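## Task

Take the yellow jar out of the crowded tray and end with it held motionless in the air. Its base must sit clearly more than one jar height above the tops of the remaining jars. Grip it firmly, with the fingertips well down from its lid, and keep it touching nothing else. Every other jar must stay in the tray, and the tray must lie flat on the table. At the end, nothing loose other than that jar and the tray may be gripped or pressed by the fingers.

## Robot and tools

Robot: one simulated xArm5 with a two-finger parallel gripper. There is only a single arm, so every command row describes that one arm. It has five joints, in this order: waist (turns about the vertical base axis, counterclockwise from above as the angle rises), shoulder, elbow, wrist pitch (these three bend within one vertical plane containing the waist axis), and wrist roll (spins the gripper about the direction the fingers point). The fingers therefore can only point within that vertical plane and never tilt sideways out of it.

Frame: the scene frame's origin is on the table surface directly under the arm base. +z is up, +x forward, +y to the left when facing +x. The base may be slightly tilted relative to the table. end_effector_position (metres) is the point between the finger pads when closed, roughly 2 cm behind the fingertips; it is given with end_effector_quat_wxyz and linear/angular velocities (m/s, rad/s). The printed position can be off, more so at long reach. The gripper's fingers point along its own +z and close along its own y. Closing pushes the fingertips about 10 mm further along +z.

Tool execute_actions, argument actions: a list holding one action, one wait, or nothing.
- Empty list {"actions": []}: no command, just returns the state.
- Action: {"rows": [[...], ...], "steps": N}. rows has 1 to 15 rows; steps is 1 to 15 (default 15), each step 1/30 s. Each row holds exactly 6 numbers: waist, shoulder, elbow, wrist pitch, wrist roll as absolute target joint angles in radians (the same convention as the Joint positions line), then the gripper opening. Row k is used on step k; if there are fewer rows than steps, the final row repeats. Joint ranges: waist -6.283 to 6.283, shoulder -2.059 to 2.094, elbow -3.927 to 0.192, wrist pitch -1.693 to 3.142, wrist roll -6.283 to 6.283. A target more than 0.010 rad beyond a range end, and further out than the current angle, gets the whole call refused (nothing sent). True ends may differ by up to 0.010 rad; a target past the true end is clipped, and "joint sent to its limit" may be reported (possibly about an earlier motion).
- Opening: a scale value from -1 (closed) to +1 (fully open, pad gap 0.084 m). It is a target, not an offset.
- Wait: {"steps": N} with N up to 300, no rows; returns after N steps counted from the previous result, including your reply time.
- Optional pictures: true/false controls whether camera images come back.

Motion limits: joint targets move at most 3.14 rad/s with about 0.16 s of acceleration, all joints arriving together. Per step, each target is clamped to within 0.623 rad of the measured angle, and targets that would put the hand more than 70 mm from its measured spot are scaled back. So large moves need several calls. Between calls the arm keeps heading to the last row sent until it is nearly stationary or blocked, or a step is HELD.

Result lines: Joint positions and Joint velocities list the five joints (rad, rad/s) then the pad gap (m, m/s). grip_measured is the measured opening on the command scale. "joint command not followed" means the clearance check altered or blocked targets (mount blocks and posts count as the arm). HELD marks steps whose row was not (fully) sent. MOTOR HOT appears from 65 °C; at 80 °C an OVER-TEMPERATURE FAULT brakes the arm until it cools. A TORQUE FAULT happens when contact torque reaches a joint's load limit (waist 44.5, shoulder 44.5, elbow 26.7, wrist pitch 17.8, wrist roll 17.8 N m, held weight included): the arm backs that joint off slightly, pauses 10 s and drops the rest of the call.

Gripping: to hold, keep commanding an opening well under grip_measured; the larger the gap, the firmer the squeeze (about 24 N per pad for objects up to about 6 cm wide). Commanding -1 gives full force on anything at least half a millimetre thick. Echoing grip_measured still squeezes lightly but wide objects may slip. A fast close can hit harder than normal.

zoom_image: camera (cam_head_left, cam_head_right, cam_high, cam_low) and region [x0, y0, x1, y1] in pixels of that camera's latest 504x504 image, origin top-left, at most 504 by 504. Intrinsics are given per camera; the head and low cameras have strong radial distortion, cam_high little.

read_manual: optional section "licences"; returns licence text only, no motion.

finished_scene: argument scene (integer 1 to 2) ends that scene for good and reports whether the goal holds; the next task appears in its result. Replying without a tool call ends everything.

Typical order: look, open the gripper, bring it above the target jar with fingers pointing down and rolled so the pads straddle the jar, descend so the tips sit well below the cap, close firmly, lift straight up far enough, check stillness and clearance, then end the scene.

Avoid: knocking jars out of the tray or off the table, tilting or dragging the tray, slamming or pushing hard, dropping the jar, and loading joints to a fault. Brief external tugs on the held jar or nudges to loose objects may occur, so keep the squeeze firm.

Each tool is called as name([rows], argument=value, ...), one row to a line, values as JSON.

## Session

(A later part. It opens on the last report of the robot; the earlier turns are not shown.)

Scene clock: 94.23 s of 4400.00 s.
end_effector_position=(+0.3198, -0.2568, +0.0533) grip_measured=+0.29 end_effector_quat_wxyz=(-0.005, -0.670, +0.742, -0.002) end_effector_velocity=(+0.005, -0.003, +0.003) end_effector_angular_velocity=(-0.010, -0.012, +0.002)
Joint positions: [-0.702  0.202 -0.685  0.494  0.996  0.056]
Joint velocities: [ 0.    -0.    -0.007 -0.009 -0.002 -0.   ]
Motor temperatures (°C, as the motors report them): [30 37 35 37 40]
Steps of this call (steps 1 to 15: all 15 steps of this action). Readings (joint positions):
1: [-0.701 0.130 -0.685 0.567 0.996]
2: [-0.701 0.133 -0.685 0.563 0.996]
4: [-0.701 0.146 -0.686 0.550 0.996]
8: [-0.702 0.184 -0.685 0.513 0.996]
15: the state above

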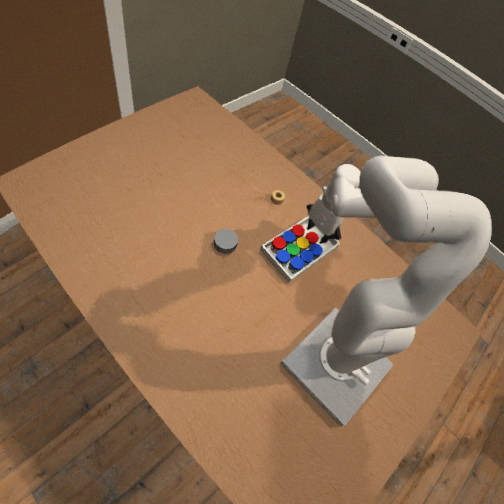

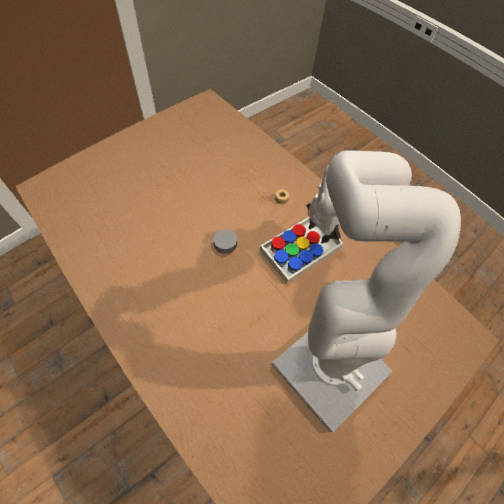

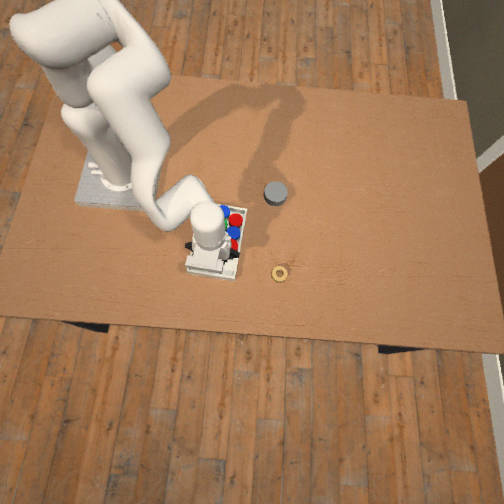

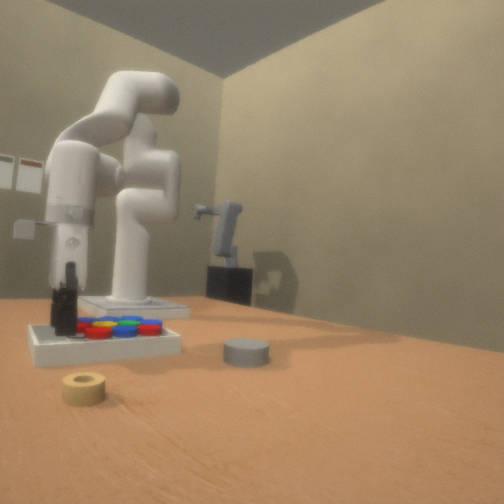

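execute_actions([
  {"rows":[[-0.696,0.199,-0.679,0.492,1.002,0.12],[-0.69,0.195,-0.674,0.49,1.008,0.12],[-0.684,0.192,-0.668,0.488,1.014,0.12],[-0.678,0.188,-0.663,0.487,1.02,0.12],[-0.672,0.184,-0.657,0.485,1.026,0.12],[-0.672,0.184,-0.657,0.485,1.026,0.12],[-0.672,0.184,-0.657,0.485,1.026,0.12],[-0.672,0.184,-0.657,0.485,1.026,0.12],[-0.672,0.184,-0.657,0.485,1.026,0.05],[-0.672,0.184,-0.657,0.485,1.026,-0.05],[-0.672,0.184,-0.657,0.485,1.026,-0.15],[-0.672,0.184,-0.657,0.485,1.026,-0.3]]},
])

zoom_image(camera="cam_head_right", region=[260, 190, 360, 290])

Scene clock: 100.80 s of 4400.00 s.
end_effector_position=(+0.3213, -0.2426, +0.0530) grip_measured=-0.08 end_effector_quat_wxyz=(-0.005, -0.670, +0.742, -0.002) end_effector_velocity=(+0.000, +0.000, -0.000) end_effector_angular_velocity=(-0.000, -0.000, -0.001)
Joint positions: [-0.672  0.184 -0.657  0.485  1.026  0.041]
Joint velocities: [ 0.    -0.     0.001 -0.001  0.001  0.   ]
Motor temperatures (°C, as the motors report them): [30 37 35 37 40]
Steps of this call (steps 1 to 15: the robot went on to your last target; steps 16 to 90: nothing new was sent; then 3.07 s passed at rest; steps 91 to 105: all 15 steps of this action). Readings (joint positions):
91: [-0.702 0.203 -0.685 0.494 0.996]
92: [-0.701 0.202 -0.684 0.493 0.998]
94: [-0.694 0.198 -0.677 0.491 1.005]
98: [-0.675 0.186 -0.660 0.486 1.022]
105: the state above

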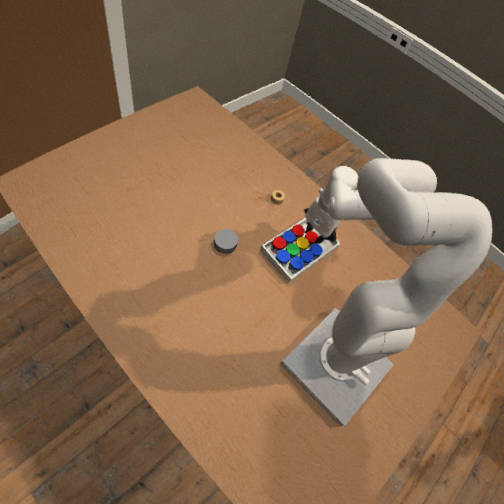

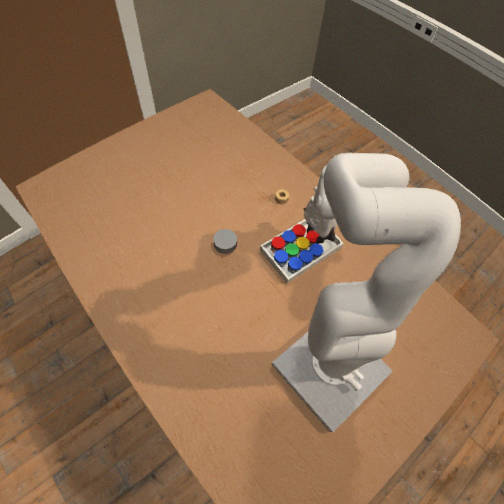

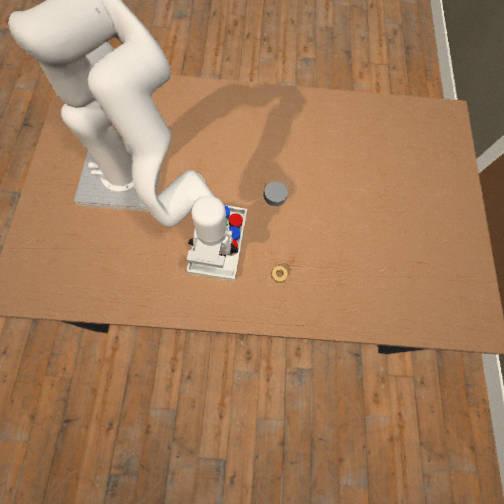

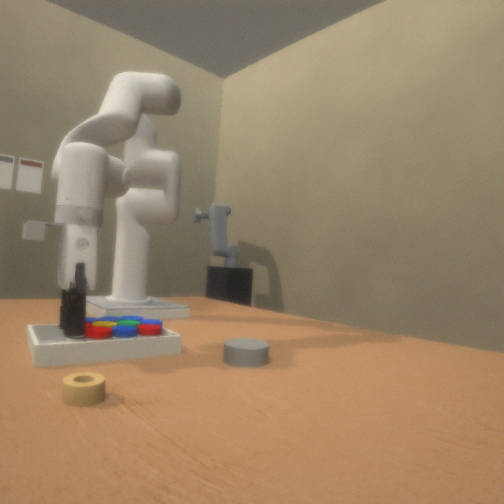

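Region (260, 190, 360, 290) of cam_head_right's 504x504 image, scaled by 5.040, with more detail than that image has.

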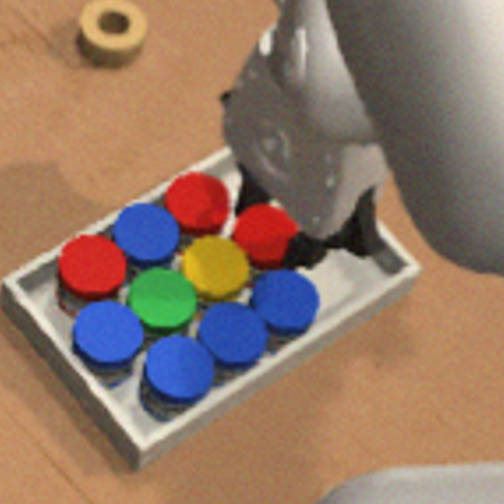

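execute_actions([
  {"rows":[[-0.672,0.179,-0.657,0.49,1.026,-0.3],[-0.68,0.181,-0.661,0.492,1.018,-0.3],[-0.69,0.185,-0.667,0.494,1.008,-0.3],[-0.7,0.188,-0.671,0.495,0.998,-0.3],[-0.712,0.188,-0.671,0.495,0.986,-0.3],[-0.724,0.188,-0.671,0.495,0.974,-0.3],[-0.736,0.188,-0.671,0.495,0.962,-0.3],[-0.748,0.187,-0.669,0.494,0.95,-0.3],[-0.76,0.186,-0.667,0.493,0.938,-0.3],[-0.772,0.185,-0.665,0.492,0.926,-0.3],[-0.784,0.184,-0.663,0.491,0.914,-0.3],[-0.792,0.184,-0.662,0.49,0.906,-0.3],[-0.799,0.185,-0.661,0.488,0.899,-0.3]]},
], pictures=false)

execute_actions([
  {"steps":6},
])

zoom_image(camera="cam_head_left", region=[260, 190, 360, 290])

zoom_image(camera="cam_low", region=[0, 260, 200, 380])

Scene clock: 113.77 s of 4400.00 s.
end_effector_position=(+0.2917, -0.2790, +0.0541) grip_measured=-0.08 end_effector_quat_wxyz=(-0.004, -0.670, +0.743, -0.001) end_effector_velocity=(-0.061, -0.051, -0.007) end_effector_angular_velocity=(+0.004, +0.000, -0.010)
Joint positions: [-0.788  0.185 -0.662  0.49   0.911  0.041]
Joint velocities: [-0.196  0.002  0.028 -0.027 -0.186 -0.   ]
Motor temperatures (°C, as the motors report them): [30 37 35 37 40]
Steps of this call (steps 1 to 15: the robot went on to your last target; steps 16 to 90: nothing new was sent; then 9.47 s passed at rest; steps 91 to 105: all 15 steps of this action). Readings (joint positions):
91: [-0.672 0.184 -0.657 0.485 1.026]
92: [-0.672 0.183 -0.657 0.487 1.026]
94: [-0.677 0.183 -0.658 0.491 1.020]
98: [-0.712 0.188 -0.669 0.495 0.986]
105: the state above

Scene clock: 113.97 s of 4400.00 s.
end_effector_position=(+0.2888, -0.2817, +0.0538) grip_measured=-0.08 end_effector_quat_wxyz=(-0.004, -0.670, +0.742, -0.002) end_effector_velocity=(+0.001, -0.002, +0.001) end_effector_angular_velocity=(-0.003, -0.003, +0.004)
Joint positions: [-0.798  0.185 -0.661  0.488  0.899  0.041]
Joint velocities: [-0.002 -0.001 -0.002 -0.002 -0.006 -0.   ]
Motor temperatures (°C, as the motors report them): [30 37 35 37 40]
Steps of this call (steps 1 to 6: the robot went on to your last target). Readings (joint positions):
1: [-0.793 0.185 -0.661 0.489 0.906]
2: [-0.796 0.185 -0.661 0.489 0.903]
4: [-0.798 0.185 -0.661 0.488 0.900]
6: the state above

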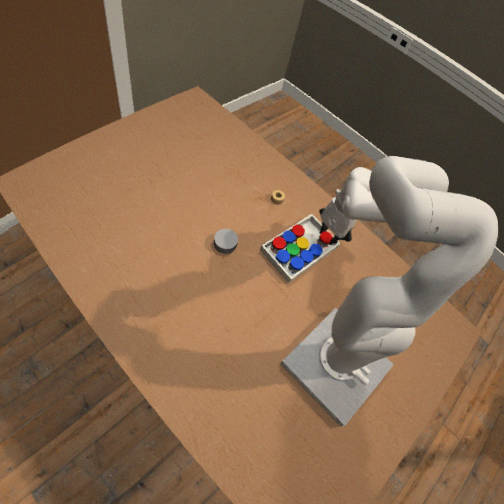

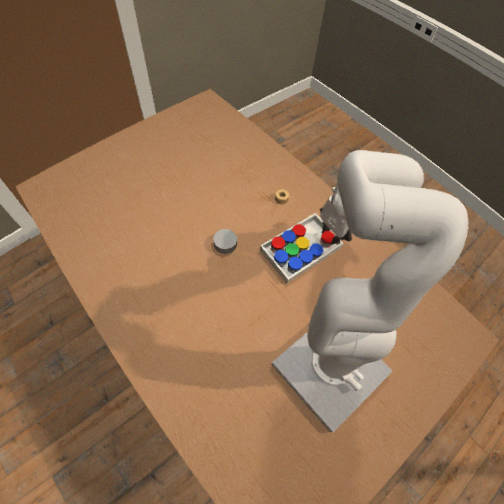

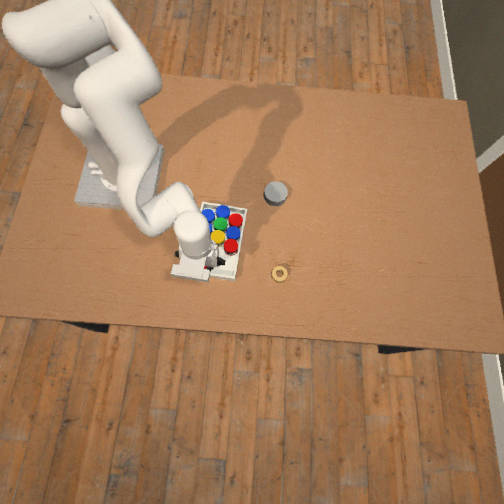

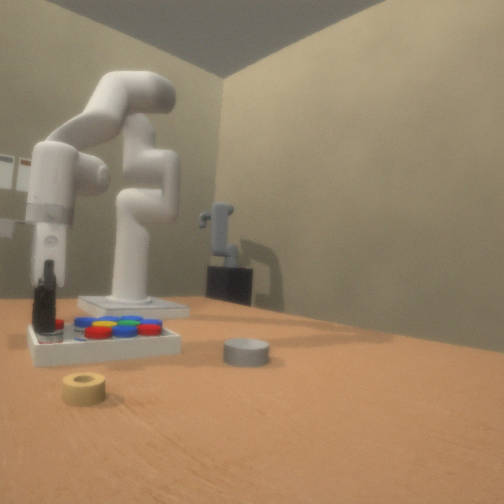

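Region (260, 190, 360, 290) of cam_head_left's 504x504 image, scaled by 5.040, with more detail than that image has.

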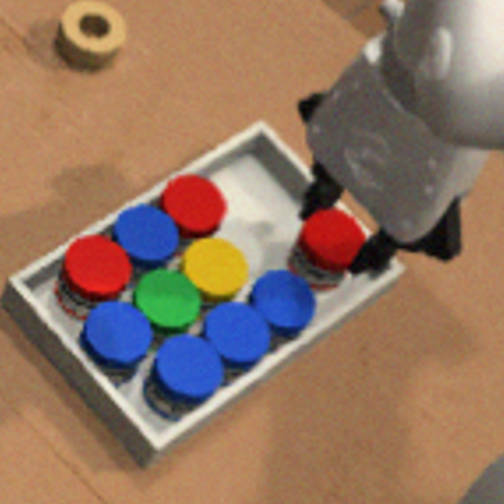

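Region (0, 260, 200, 380) of cam_low's 504x504 image, scaled by 2.520, with more detail than that image has; it fills the top 302 rows of this view, and the rest is white.

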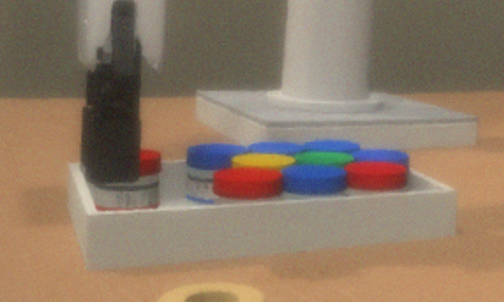

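execute_actions([
  {"rows":[[-0.804,0.179,-0.652,0.485,0.894,-0.3],[-0.809,0.173,-0.644,0.483,0.889,-0.3],[-0.813,0.168,-0.635,0.479,0.885,-0.3],[-0.813,0.168,-0.635,0.479,0.885,-0.3],[-0.813,0.168,-0.635,0.479,0.885,-0.3],[-0.813,0.168,-0.635,0.479,0.885,-0.3],[-0.813,0.168,-0.635,0.479,0.885,0.15],[-0.813,0.168,-0.635,0.479,0.885,0.15],[-0.813,0.168,-0.635,0.479,0.885,0.15],[-0.813,0.168,-0.635,0.479,0.885,0.15],[-0.813,0.1,-0.635,0.547,0.885,0.15]]},
], pictures=false)

execute_actions([
  {"rows":[[-0.553,0.195,-0.753,0.57,0.705,0.15]]},
])

zoom_image(camera="cam_head_left", region=[260, 190, 360, 290])

zoom_image(camera="cam_low", region=[0, 260, 200, 380])

Scene clock: 120.40 s of 4400.00 s.
end_effector_position=(+0.2797, -0.2807, +0.0714) grip_measured=+0.14 end_effector_quat_wxyz=(-0.004, -0.670, +0.742, -0.003) end_effector_velocity=(+0.039, -0.037, +0.139) end_effector_angular_velocity=(-0.119, -0.118, +0.005)
Joint positions: [-0.813  0.114 -0.636  0.532  0.885  0.05 ]
Joint velocities: [ 0.002 -0.333 -0.076  0.241 -0.001  0.002]
Motor temperatures (°C, as the motors report them): [30 37 35 37 40]
Steps of this call (steps 1 to 30: the robot went on to your last target; steps 31 to 90: nothing new was sent; then 2.93 s passed at rest; steps 91 to 105: all 15 steps of this action). Readings (joint positions):
91: [-0.799 0.185 -0.661 0.488 0.899]
92: [-0.800 0.184 -0.659 0.487 0.898]
94: [-0.805 0.177 -0.650 0.484 0.892]
98: [-0.812 0.169 -0.636 0.480 0.886]
105: the state above

Scene clock: 120.90 s of 4400.00 s.
end_effector_position=(+0.3684, -0.2152, +0.0712) grip_measured=+0.14 end_effector_quat_wxyz=(+0.006, +0.815, -0.579, +0.000) end_effector_velocity=(+0.002, -0.002, +0.002) end_effector_angular_velocity=(-0.003, -0.004, +0.009)
Joint positions: [-0.555  0.195 -0.752  0.57   0.706  0.05 ]
Joint velocities: [-0.001  0.    -0.006  0.001 -0.009 -0.   ]
Motor temperatures (°C, as the motors report them): [30 37 35 37 40]
Steps of this call (steps 1 to 15: all 15 steps of this action). Readings (joint positions):
1: [-0.813 0.106 -0.638 0.538 0.885]
2: [-0.807 0.104 -0.641 0.542 0.879]
4: [-0.749 0.126 -0.666 0.550 0.837]
8: [-0.602 0.178 -0.731 0.564 0.741]
15: the state above

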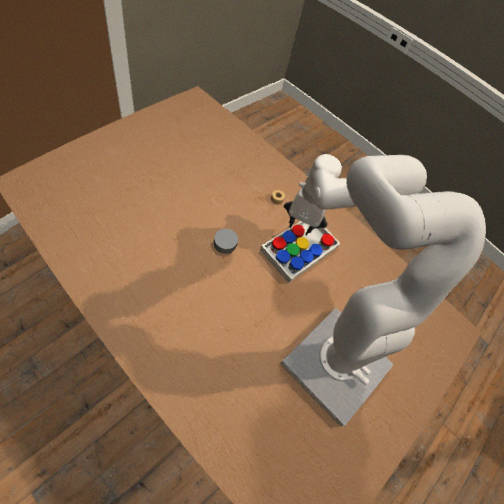

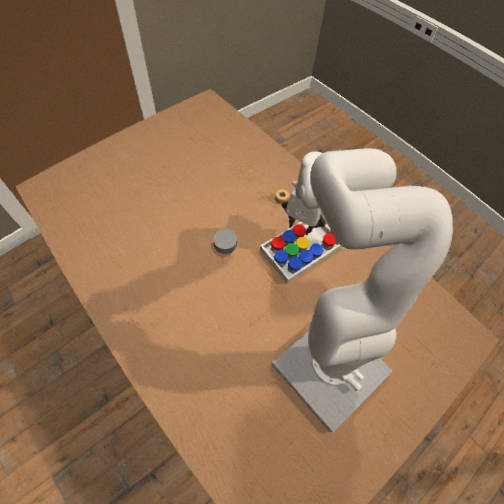

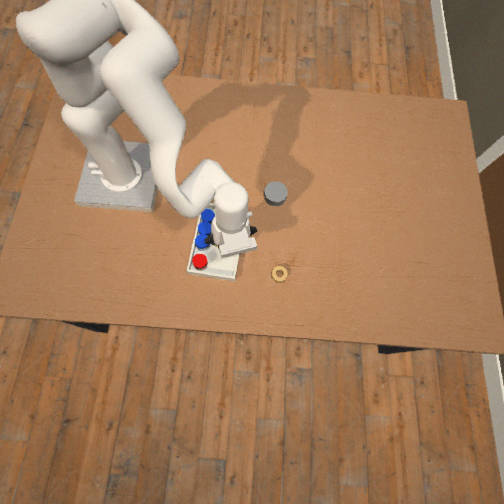

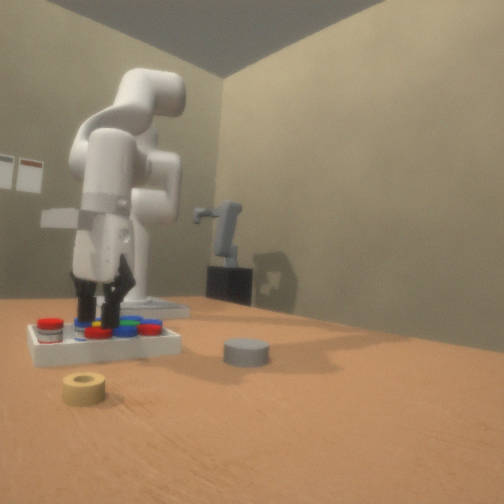

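Region (260, 190, 360, 290) of cam_head_left's 504x504 image, scaled by 5.040, with more detail than that image has.

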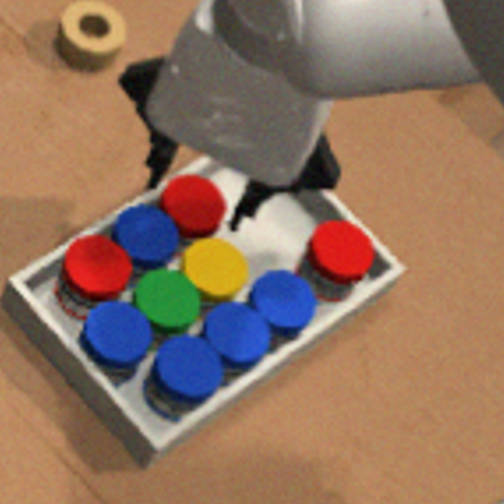

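Region (0, 260, 200, 380) of cam_low's 504x504 image, scaled by 2.520, with more detail than that image has; it fills the top 302 rows of this view, and the rest is white.

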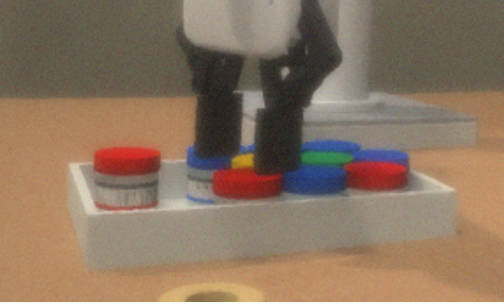

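execute_actions([
  {"rows":[[-0.562,0.207,-0.768,0.573,0.696,0.15],[-0.562,0.213,-0.768,0.567,0.696,0.15],[-0.562,0.221,-0.768,0.559,0.696,0.15],[-0.562,0.229,-0.768,0.551,0.696,0.15],[-0.562,0.237,-0.768,0.543,0.696,0.15],[-0.562,0.245,-0.768,0.535,0.696,0.15],[-0.562,0.253,-0.768,0.527,0.696,0.15],[-0.562,0.253,-0.768,0.527,0.696,0.15],[-0.562,0.253,-0.768,0.527,0.696,0.15],[-0.562,0.253,-0.768,0.527,0.696,0.15],[-0.562,0.253,-0.768,0.527,0.696,0.05],[-0.562,0.253,-0.768,0.527,0.696,-0.1],[-0.562,0.253,-0.768,0.527,0.696,-0.3]]},
], pictures=false)

execute_actions([
  {"rows":[[-0.562,0.249,-0.768,0.531,0.696,-0.3],[-0.5735,0.256,-0.778,0.534,0.6845,-0.3],[-0.585,0.263,-0.788,0.537,0.673,-0.3],[-0.5965,0.27,-0.799,0.541,0.6615,-0.3],[-0.608,0.277,-0.81,0.545,0.65,-0.3],[-0.6195,0.284,-0.821,0.549,0.6385,-0.3],[-0.631,0.291,-0.832,0.553,0.627,-0.3],[-0.6425,0.298,-0.843,0.557,0.6155,-0.3],[-0.654,0.306,-0.854,0.56,0.604,-0.3],[-0.6655,0.314,-0.865,0.563,0.5925,-0.3],[-0.677,0.322,-0.876,0.566,0.581,-0.3]]},
])

zoom_image(camera="cam_head_left", region=[260, 190, 360, 290])

Scene clock: 129.03 s of 4400.00 s.
end_effector_position=(+0.3713, -0.2208, +0.0548) grip_measured=-0.08 end_effector_quat_wxyz=(+0.006, +0.816, -0.578, +0.001) end_effector_velocity=(+0.002, -0.001, -0.000) end_effector_angular_velocity=(-0.004, -0.006, -0.002)
Joint positions: [-0.562  0.252 -0.768  0.527  0.696  0.041]
Joint velocities: [ 0.     0.004 -0.002 -0.009  0.002 -0.   ]
Motor temperatures (°C, as the motors report them): [30 37 35 37 40]
Steps of this call (steps 1 to 15: the robot went on to your last target; steps 16 to 90: nothing new was sent; then 4.63 s passed at rest; steps 91 to 105: all 15 steps of this action). Readings (joint positions):
91: [-0.553 0.195 -0.753 0.570 0.705]
92: [-0.555 0.197 -0.756 0.571 0.703]
94: [-0.559 0.207 -0.764 0.567 0.699]
98: [-0.562 0.237 -0.768 0.543 0.696]
105: the state above

Scene clock: 129.53 s of 4400.00 s.
end_effector_position=(+0.3657, -0.2769, +0.0559) grip_measured=-0.08 end_effector_quat_wxyz=(+0.005, +0.815, -0.579, +0.001) end_effector_velocity=(-0.008, -0.039, -0.003) end_effector_angular_velocity=(+0.005, +0.005, +0.008)
Joint positions: [-0.674  0.319 -0.872  0.564  0.586  0.041]
Joint velocities: [-0.077  0.056 -0.074  0.024 -0.086 -0.   ]
Motor temperatures (°C, as the motors report them): [30 37 35 37 40]
Steps of this call (steps 1 to 15: all 15 steps of this action). Readings (joint positions):
1: [-0.562 0.253 -0.768 0.527 0.696]
2: [-0.562 0.252 -0.768 0.528 0.696]
4: [-0.569 0.255 -0.774 0.532 0.688]
8: [-0.608 0.277 -0.810 0.545 0.650]
15: the state above

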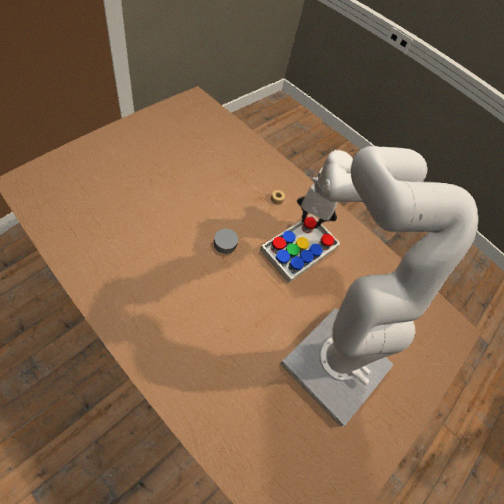

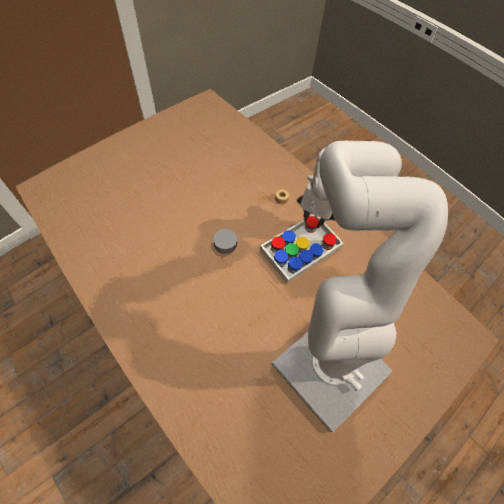

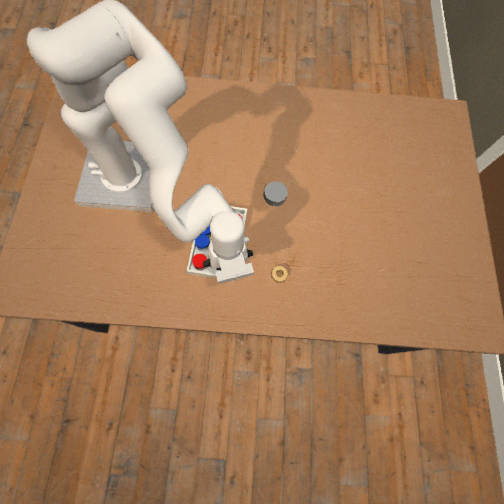

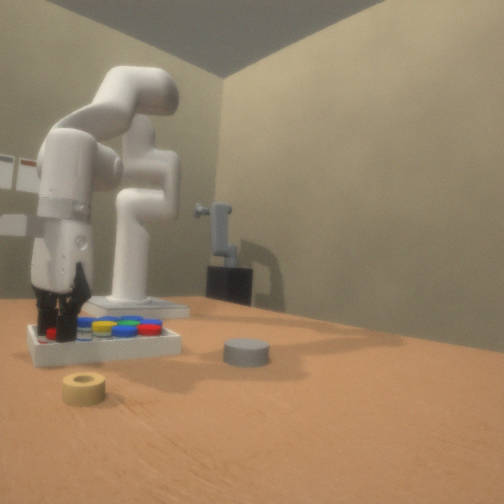

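Region (260, 190, 360, 290) of cam_head_left's 504x504 image, scaled by 5.040, with more detail than that image has.

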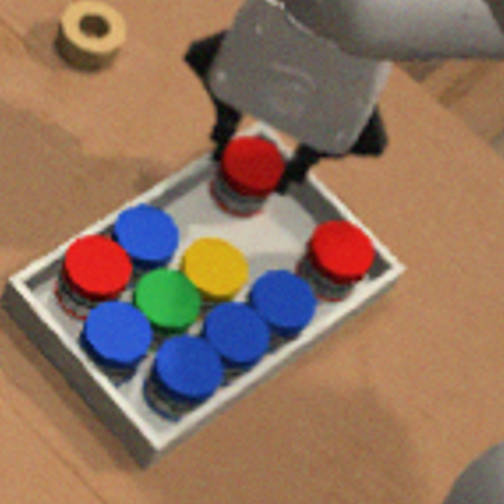

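execute_actions([
  {"rows":[[-0.677,0.323,-0.876,0.565,0.581,0.15],[-0.677,0.323,-0.876,0.565,0.581,0.15],[-0.677,0.323,-0.876,0.565,0.581,0.15],[-0.677,0.27,-0.876,0.618,0.581,0.15],[-0.677,0.27,-0.876,0.618,0.581,0.15],[-0.677,0.27,-0.876,0.618,0.581,0.15],[-0.677,0.27,-0.876,0.618,0.581,0.15],[-0.677,0.27,-0.876,0.618,0.581,0.15],[-0.67,-0.015,-0.473,0.5,1.468,0.15]]},
], pictures=false)

execute_actions([
  {"steps":15},
])

zoom_image(camera="cam_head_left", region=[260, 190, 360, 290])

Scene clock: 137.10 s of 4400.00 s.
end_effector_position=(+0.3281, -0.2483, +0.0772) grip_measured=+0.14 end_effector_quat_wxyz=(+0.005, +0.719, -0.694, +0.004) end_effector_velocity=(-0.320, +0.255, -0.043) end_effector_angular_velocity=(+0.067, +0.058, -2.558)
Joint positions: [-0.674  0.136 -0.69   0.561  0.887  0.05 ]
Joint velocities: [ 0.025 -0.959  1.432 -0.361  2.583  0.   ]
Motor temperatures (°C, as the motors report them): [30 37 35 37 40]
Steps of this call (steps 1 to 15: the robot went on to your last target; steps 16 to 90: nothing new was sent; then 4.07 s passed at rest; steps 91 to 105: all 15 steps of this action). Readings (joint positions):
91: [-0.677 0.322 -0.876 0.566 0.581]
92: [-0.677 0.322 -0.876 0.566 0.581]
94: [-0.677 0.322 -0.876 0.565 0.581]
98: [-0.677 0.280 -0.876 0.607 0.581]
105: the state above

Scene clock: 137.60 s of 4400.00 s.
end_effector_position=(+0.2810, -0.2110, +0.0711) grip_measured=+0.14 end_effector_quat_wxyz=(-0.004, -0.492, +0.870, -0.003) end_effector_velocity=(-0.004, +0.003, -0.002) end_effector_angular_velocity=(+0.006, +0.008, -0.005)
Joint positions: [-0.67  -0.014 -0.474  0.5    1.467  0.05 ]
Joint velocities: [-0.001 -0.002  0.01   0.003  0.004 -0.   ]
Motor temperatures (°C, as the motors report them): [30 37 35 37 40]
Steps of this call (steps 1 to 15: the robot went on to your last target). Readings (joint positions):
1: [-0.673 0.106 -0.645 0.549 0.976]
2: [-0.672 0.079 -0.605 0.539 1.069]
4: [-0.671 0.034 -0.540 0.521 1.246]
8: [-0.670 -0.011 -0.478 0.502 1.445]
15: the state above

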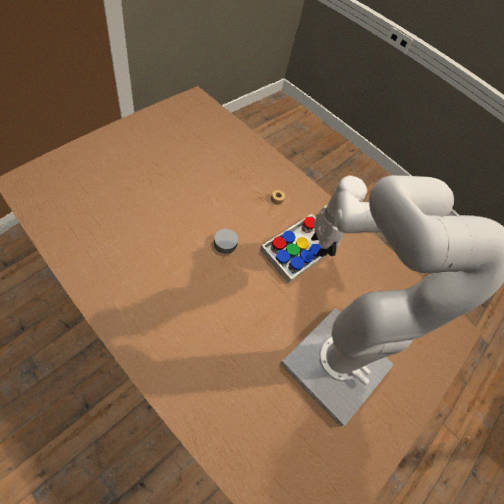

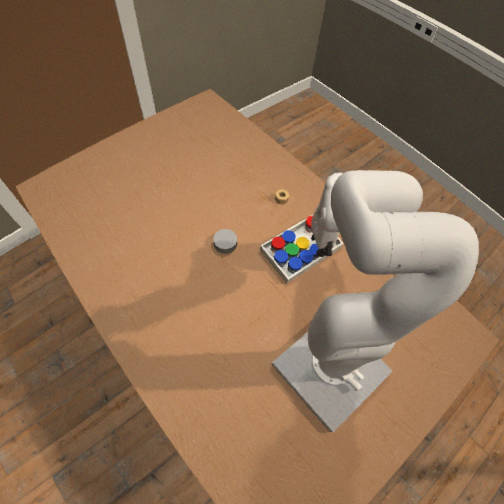

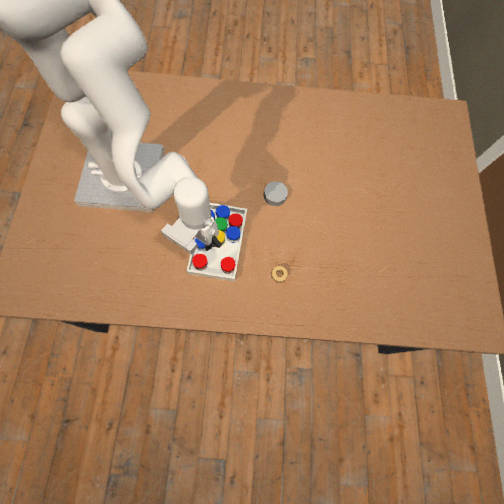

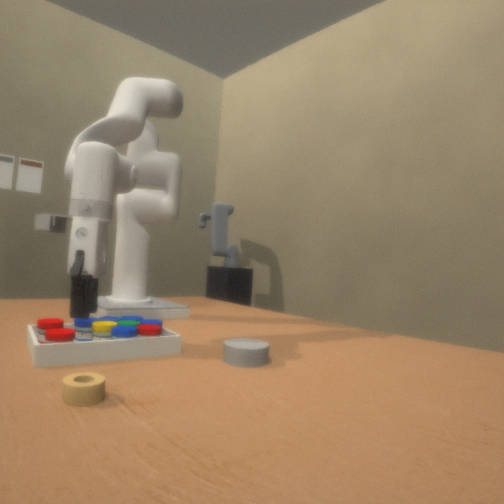

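Region (260, 190, 360, 290) of cam_head_left's 504x504 image, scaled by 5.040, with more detail than that image has.

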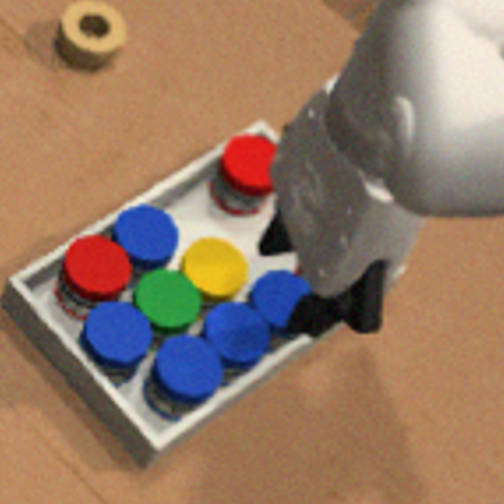

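execute_actions([
  {"rows":[[-0.67,-0.007,-0.473,0.492,1.468,0.25],[-0.67,0.001,-0.473,0.484,1.468,0.25],[-0.67,0.009,-0.473,0.476,1.468,0.25],[-0.67,0.017,-0.473,0.468,1.468,0.25],[-0.67,0.026,-0.473,0.459,1.468,0.25],[-0.67,0.035,-0.473,0.45,1.468,0.25],[-0.67,0.044,-0.473,0.441,1.468,0.25],[-0.67,0.044,-0.473,0.441,1.468,0.25],[-0.67,0.044,-0.473,0.441,1.468,0.25],[-0.67,0.044,-0.473,0.441,1.468,0.15],[-0.67,0.044,-0.473,0.441,1.468,0.05],[-0.67,0.044,-0.473,0.441,1.468,-0.1],[-0.67,0.044,-0.473,0.441,1.468,-0.3]]},
], pictures=false)

execute_actions([
  {"rows":[[-0.672,0.04,-0.473,0.445,1.466,-0.3],[-0.676,0.052,-0.49,0.45,1.462,-0.3],[-0.68,0.065,-0.507,0.454,1.458,-0.3],[-0.683,0.077,-0.523,0.458,1.455,-0.3],[-0.686,0.09,-0.54,0.462,1.452,-0.3],[-0.688,0.102,-0.557,0.467,1.45,-0.3],[-0.69,0.114,-0.574,0.472,1.448,-0.3],[-0.691,0.127,-0.591,0.476,1.447,-0.3],[-0.691,0.139,-0.607,0.48,1.447,-0.3],[-0.691,0.152,-0.624,0.484,1.447,-0.3],[-0.691,0.166,-0.641,0.487,1.447,-0.3]]},
], pictures=false)

Scene clock: 144.87 s of 4400.00 s.
end_effector_position=(+0.2812, -0.2113, +0.0547) grip_measured=-0.08 end_effector_quat_wxyz=(-0.004, -0.492, +0.871, -0.003) end_effector_velocity=(+0.001, -0.001, -0.001) end_effector_angular_velocity=(-0.002, -0.003, +0.001)
Joint positions: [-0.67   0.043 -0.473  0.441  1.468  0.041]
Joint velocities: [ 0.     0.006 -0.002 -0.008 -0.001  0.   ]
Motor temperatures (°C, as the motors report them): [30 37 35 37 40]
Steps of this call (steps 1 to 15: the robot went on to your last target; steps 16 to 90: nothing new was sent; then 3.77 s passed at rest; steps 91 to 105: all 15 steps of this action). Readings (joint positions):
91: [-0.670 -0.015 -0.473 0.500 1.468]
92: [-0.670 -0.013 -0.473 0.498 1.468]
94: [-0.670 -0.004 -0.474 0.488 1.468]
98: [-0.670 0.026 -0.473 0.459 1.468]
105: the state above

Scene clock: 145.37 s of 4400.00 s.
end_effector_position=(+0.3121, -0.2449, +0.0556) grip_measured=-0.08 end_effector_quat_wxyz=(-0.004, -0.492, +0.871, -0.003) end_effector_velocity=(+0.025, -0.020, -0.004) end_effector_angular_velocity=(+0.005, +0.006, +0.001)
Joint positions: [-0.691  0.161 -0.635  0.485  1.447  0.041]
Joint velocities: [-0.001  0.1   -0.125  0.032 -0.002  0.   ]
Motor temperatures (°C, as the motors report them): [30 37 35 37 40]
Steps of this call (steps 1 to 15: all 15 steps of this action). Readings (joint positions):
1: [-0.670 0.044 -0.473 0.441 1.468]
2: [-0.670 0.043 -0.473 0.442 1.467]
4: [-0.674 0.049 -0.483 0.447 1.464]
8: [-0.685 0.088 -0.538 0.462 1.453]
15: the state above

execute_actions([
  {"rows":[[-0.691,0.167,-0.641,0.486,1.447,0.1],[-0.691,0.167,-0.641,0.486,1.447,0.1],[-0.691,0.167,-0.641,0.486,1.447,0.1],[-0.691,0.105,-0.641,0.548,1.447,0.1],[-0.691,0.105,-0.641,0.548,1.447,0.1],[-0.691,0.105,-0.641,0.548,1.447,0.1],[-0.691,0.105,-0.641,0.548,1.447,0.1],[-0.691,0.105,-0.641,0.548,1.447,0.1],[-0.591,0.085,-0.6,0.527,1.107,0.15]]},
], pictures=false)

execute_actions([
  {"rows":[[-0.591,0.085,-0.6,0.527,1.107,0.15],[-0.591,0.085,-0.6,0.527,1.107,0.15],[-0.591,0.085,-0.6,0.527,1.107,0.15],[-0.591,0.095,-0.6,0.517,1.107,0.15],[-0.591,0.105,-0.6,0.507,1.107,0.15],[-0.591,0.115,-0.6,0.497,1.107,0.15],[-0.591,0.125,-0.6,0.487,1.107,0.15],[-0.591,0.135,-0.6,0.477,1.107,0.15],[-0.591,0.145,-0.6,0.467,1.107,0.15]]},
])

zoom_image(camera="cam_head_left", region=[260, 190, 360, 290])

zoom_image(camera="cam_low", region=[0, 260, 200, 380])

Scene clock: 153.57 s of 4400.00 s.
end_effector_position=(+0.3234, -0.2157, +0.0719) grip_measured=+0.14 end_effector_quat_wxyz=(-0.005, -0.630, +0.777, -0.002) end_effector_velocity=(+0.041, +0.191, -0.035) end_effector_angular_velocity=(+0.044, +0.082, +1.907)
Joint positions: [-0.614  0.09  -0.609  0.531  1.19   0.05 ]
Joint velocities: [ 0.468 -0.068  0.204 -0.064 -1.439  0.001]
Motor temperatures (°C, as the motors report them): [30 37 35 37 40]
Steps of this call (steps 1 to 15: the robot went on to your last target; steps 16 to 90: nothing new was sent; then 4.70 s passed at rest; steps 91 to 105: all 15 steps of this action). Readings (joint positions):
91: [-0.691 0.166 -0.641 0.487 1.447]
92: [-0.691 0.166 -0.641 0.487 1.447]
94: [-0.691 0.166 -0.641 0.487 1.447]
98: [-0.691 0.117 -0.641 0.534 1.447]
105: the state above

Scene clock: 154.07 s of 4400.00 s.
end_effector_position=(+0.3262, -0.2072, +0.0521) grip_measured=+0.14 end_effector_quat_wxyz=(-0.005, -0.670, +0.742, -0.001) end_effector_velocity=(+0.012, -0.006, +0.004) end_effector_angular_velocity=(-0.019, -0.029, +0.003)
Joint positions: [-0.591  0.144 -0.6    0.469  1.107  0.05 ]
Joint velocities: [ 0.002  0.009 -0.017 -0.027 -0.001  0.   ]
Motor temperatures (°C, as the motors report them): [30 37 35 37 40]
Steps of this call (steps 1 to 15: all 15 steps of this action). Readings (joint positions):
1: [-0.601 0.088 -0.604 0.529 1.150]
2: [-0.594 0.086 -0.601 0.528 1.127]
4: [-0.591 0.086 -0.599 0.527 1.111]
8: [-0.592 0.106 -0.601 0.505 1.108]
15: the state above

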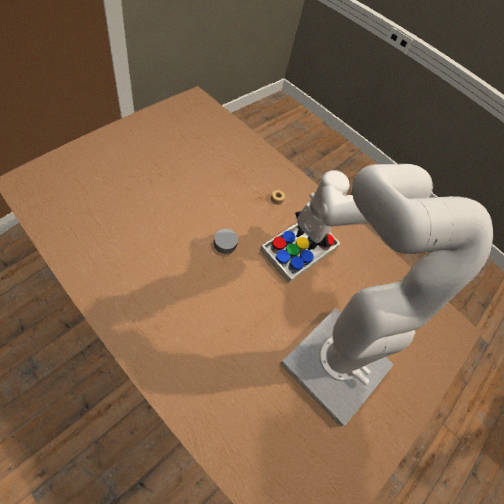

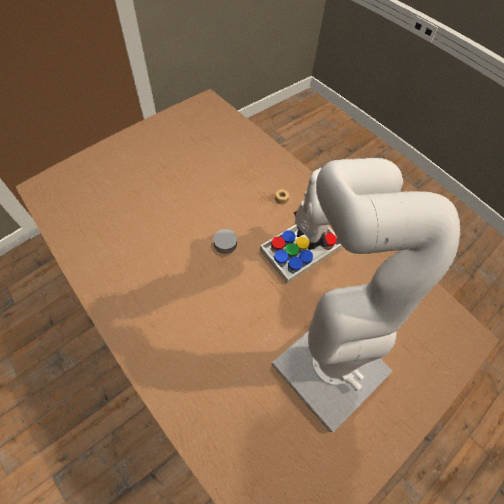

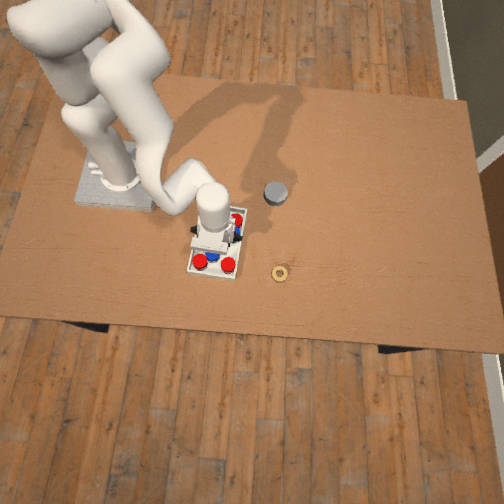

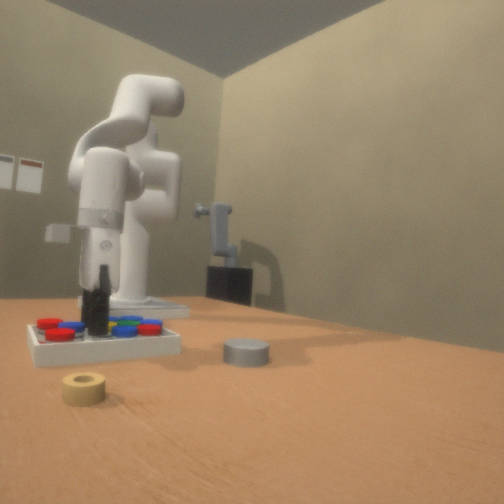

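Region (260, 190, 360, 290) of cam_head_left's 504x504 image, scaled by 5.040, with more detail than that image has.

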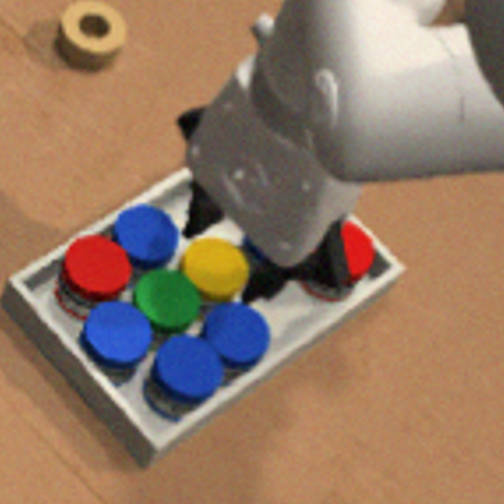

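Region (0, 260, 200, 380) of cam_low's 504x504 image, scaled by 2.520, with more detail than that image has; it fills the top 302 rows of this view, and the rest is white.

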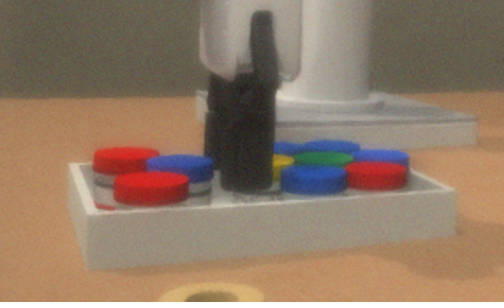

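execute_actions([
  {"rows":[[-0.583,0.141,-0.594,0.465,1.115,0.08],[-0.575,0.137,-0.588,0.463,1.123,0.08],[-0.575,0.137,-0.588,0.463,1.123,0.08],[-0.575,0.137,-0.588,0.463,1.123,0.08],[-0.575,0.137,-0.588,0.463,1.123,0.08],[-0.575,0.137,-0.588,0.463,1.123,0.0],[-0.575,0.137,-0.588,0.463,1.123,-0.1],[-0.575,0.137,-0.588,0.463,1.123,-0.3],[-0.575,0.134,-0.588,0.466,1.123,-0.3],[-0.582,0.137,-0.593,0.468,1.116,-0.3],[-0.589,0.141,-0.598,0.469,1.109,-0.3],[-0.596,0.145,-0.603,0.47,1.102,-0.3],[-0.603,0.15,-0.608,0.47,1.095,-0.3]]},
], pictures=false)

execute_actions([
  {"rows":[[-0.603,0.15,-0.608,0.47,1.095,-0.3],[-0.603,0.15,-0.608,0.47,1.095,-0.3],[-0.603,0.15,-0.608,0.47,1.095,0.08],[-0.603,0.15,-0.608,0.47,1.095,0.08],[-0.595,0.155,-0.603,0.46,1.103,0.08],[-0.587,0.165,-0.599,0.446,1.111,0.08],[-0.587,0.177,-0.599,0.434,1.111,0.08],[-0.587,0.189,-0.599,0.422,1.111,0.08],[-0.587,0.201,-0.599,0.41,1.111,0.08],[-0.587,0.212,-0.599,0.399,1.111,0.08]]},
])

zoom_image(camera="cam_head_left", region=[260, 190, 360, 290])

Scene clock: 167.23 s of 4400.00 s.
end_effector_position=(+0.3264, -0.2092, +0.0526) grip_measured=-0.08 end_effector_quat_wxyz=(-0.005, -0.670, +0.742, -0.002) end_effector_velocity=(-0.004, -0.059, -0.001) end_effector_angular_velocity=(-0.003, -0.008, -0.017)
Joint positions: [-0.595  0.145 -0.603  0.469  1.103  0.041]
Joint velocities: [-0.133  0.075 -0.096  0.013 -0.116 -0.   ]
Motor temperatures (°C, as the motors report them): [30 37 35 37 40]
Steps of this call (steps 1 to 15: the robot went on to your last target; steps 16 to 90: nothing new was sent; then 9.67 s passed at rest; steps 91 to 105: all 15 steps of this action). Readings (joint positions):
91: [-0.591 0.145 -0.600 0.467 1.107]
92: [-0.589 0.144 -0.599 0.466 1.109]
94: [-0.582 0.140 -0.593 0.465 1.116]
98: [-0.575 0.137 -0.588 0.463 1.122]
105: the state above

Scene clock: 167.73 s of 4400.00 s.
end_effector_position=(+0.3259, -0.2053, +0.0309) grip_measured=+0.07 end_effector_quat_wxyz=(-0.006, -0.670, +0.742, -0.001) end_effector_velocity=(+0.010, -0.006, -0.005) end_effector_angular_velocity=(-0.017, -0.028, -0.003)
Joint positions: [-0.587  0.211 -0.598  0.402  1.111  0.047]
Joint velocities: [ 0.001  0.034 -0.013 -0.053  0.004  0.   ]
Motor temperatures (°C, as the motors report them): [30 37 35 37 40]
Steps of this call (steps 1 to 15: all 15 steps of this action). Readings (joint positions):
1: [-0.599 0.147 -0.605 0.469 1.100]
2: [-0.601 0.149 -0.607 0.470 1.098]
4: [-0.603 0.150 -0.607 0.470 1.096]
8: [-0.594 0.159 -0.604 0.454 1.104]
15: the state above

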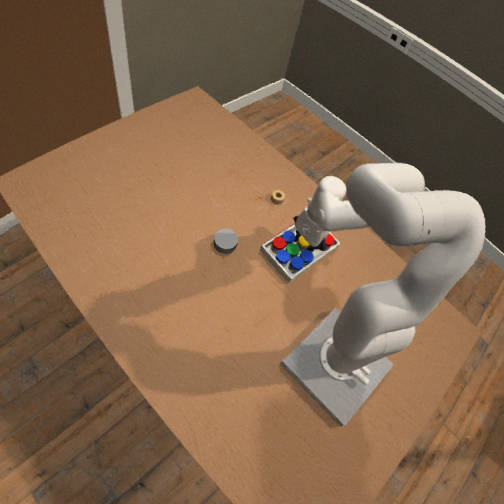

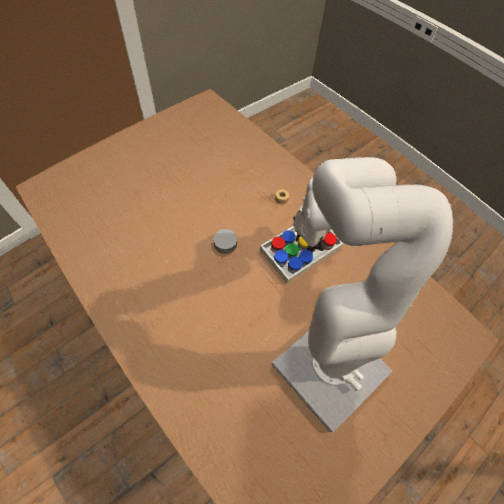

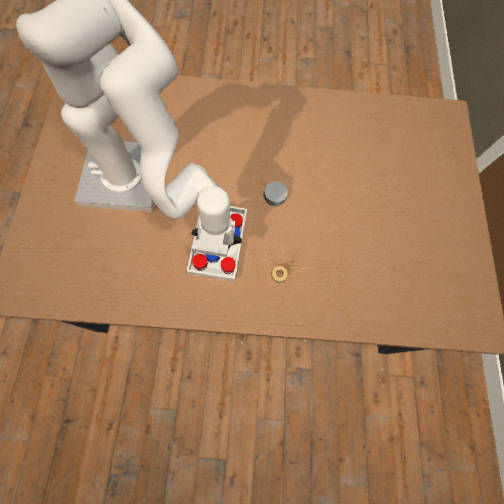

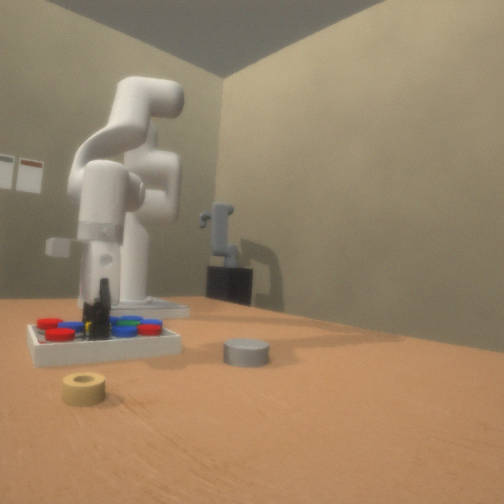

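Region (260, 190, 360, 290) of cam_head_left's 504x504 image, scaled by 5.040, with more detail than that image has.

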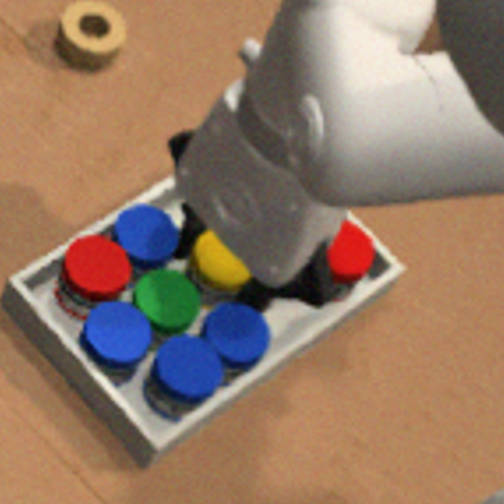

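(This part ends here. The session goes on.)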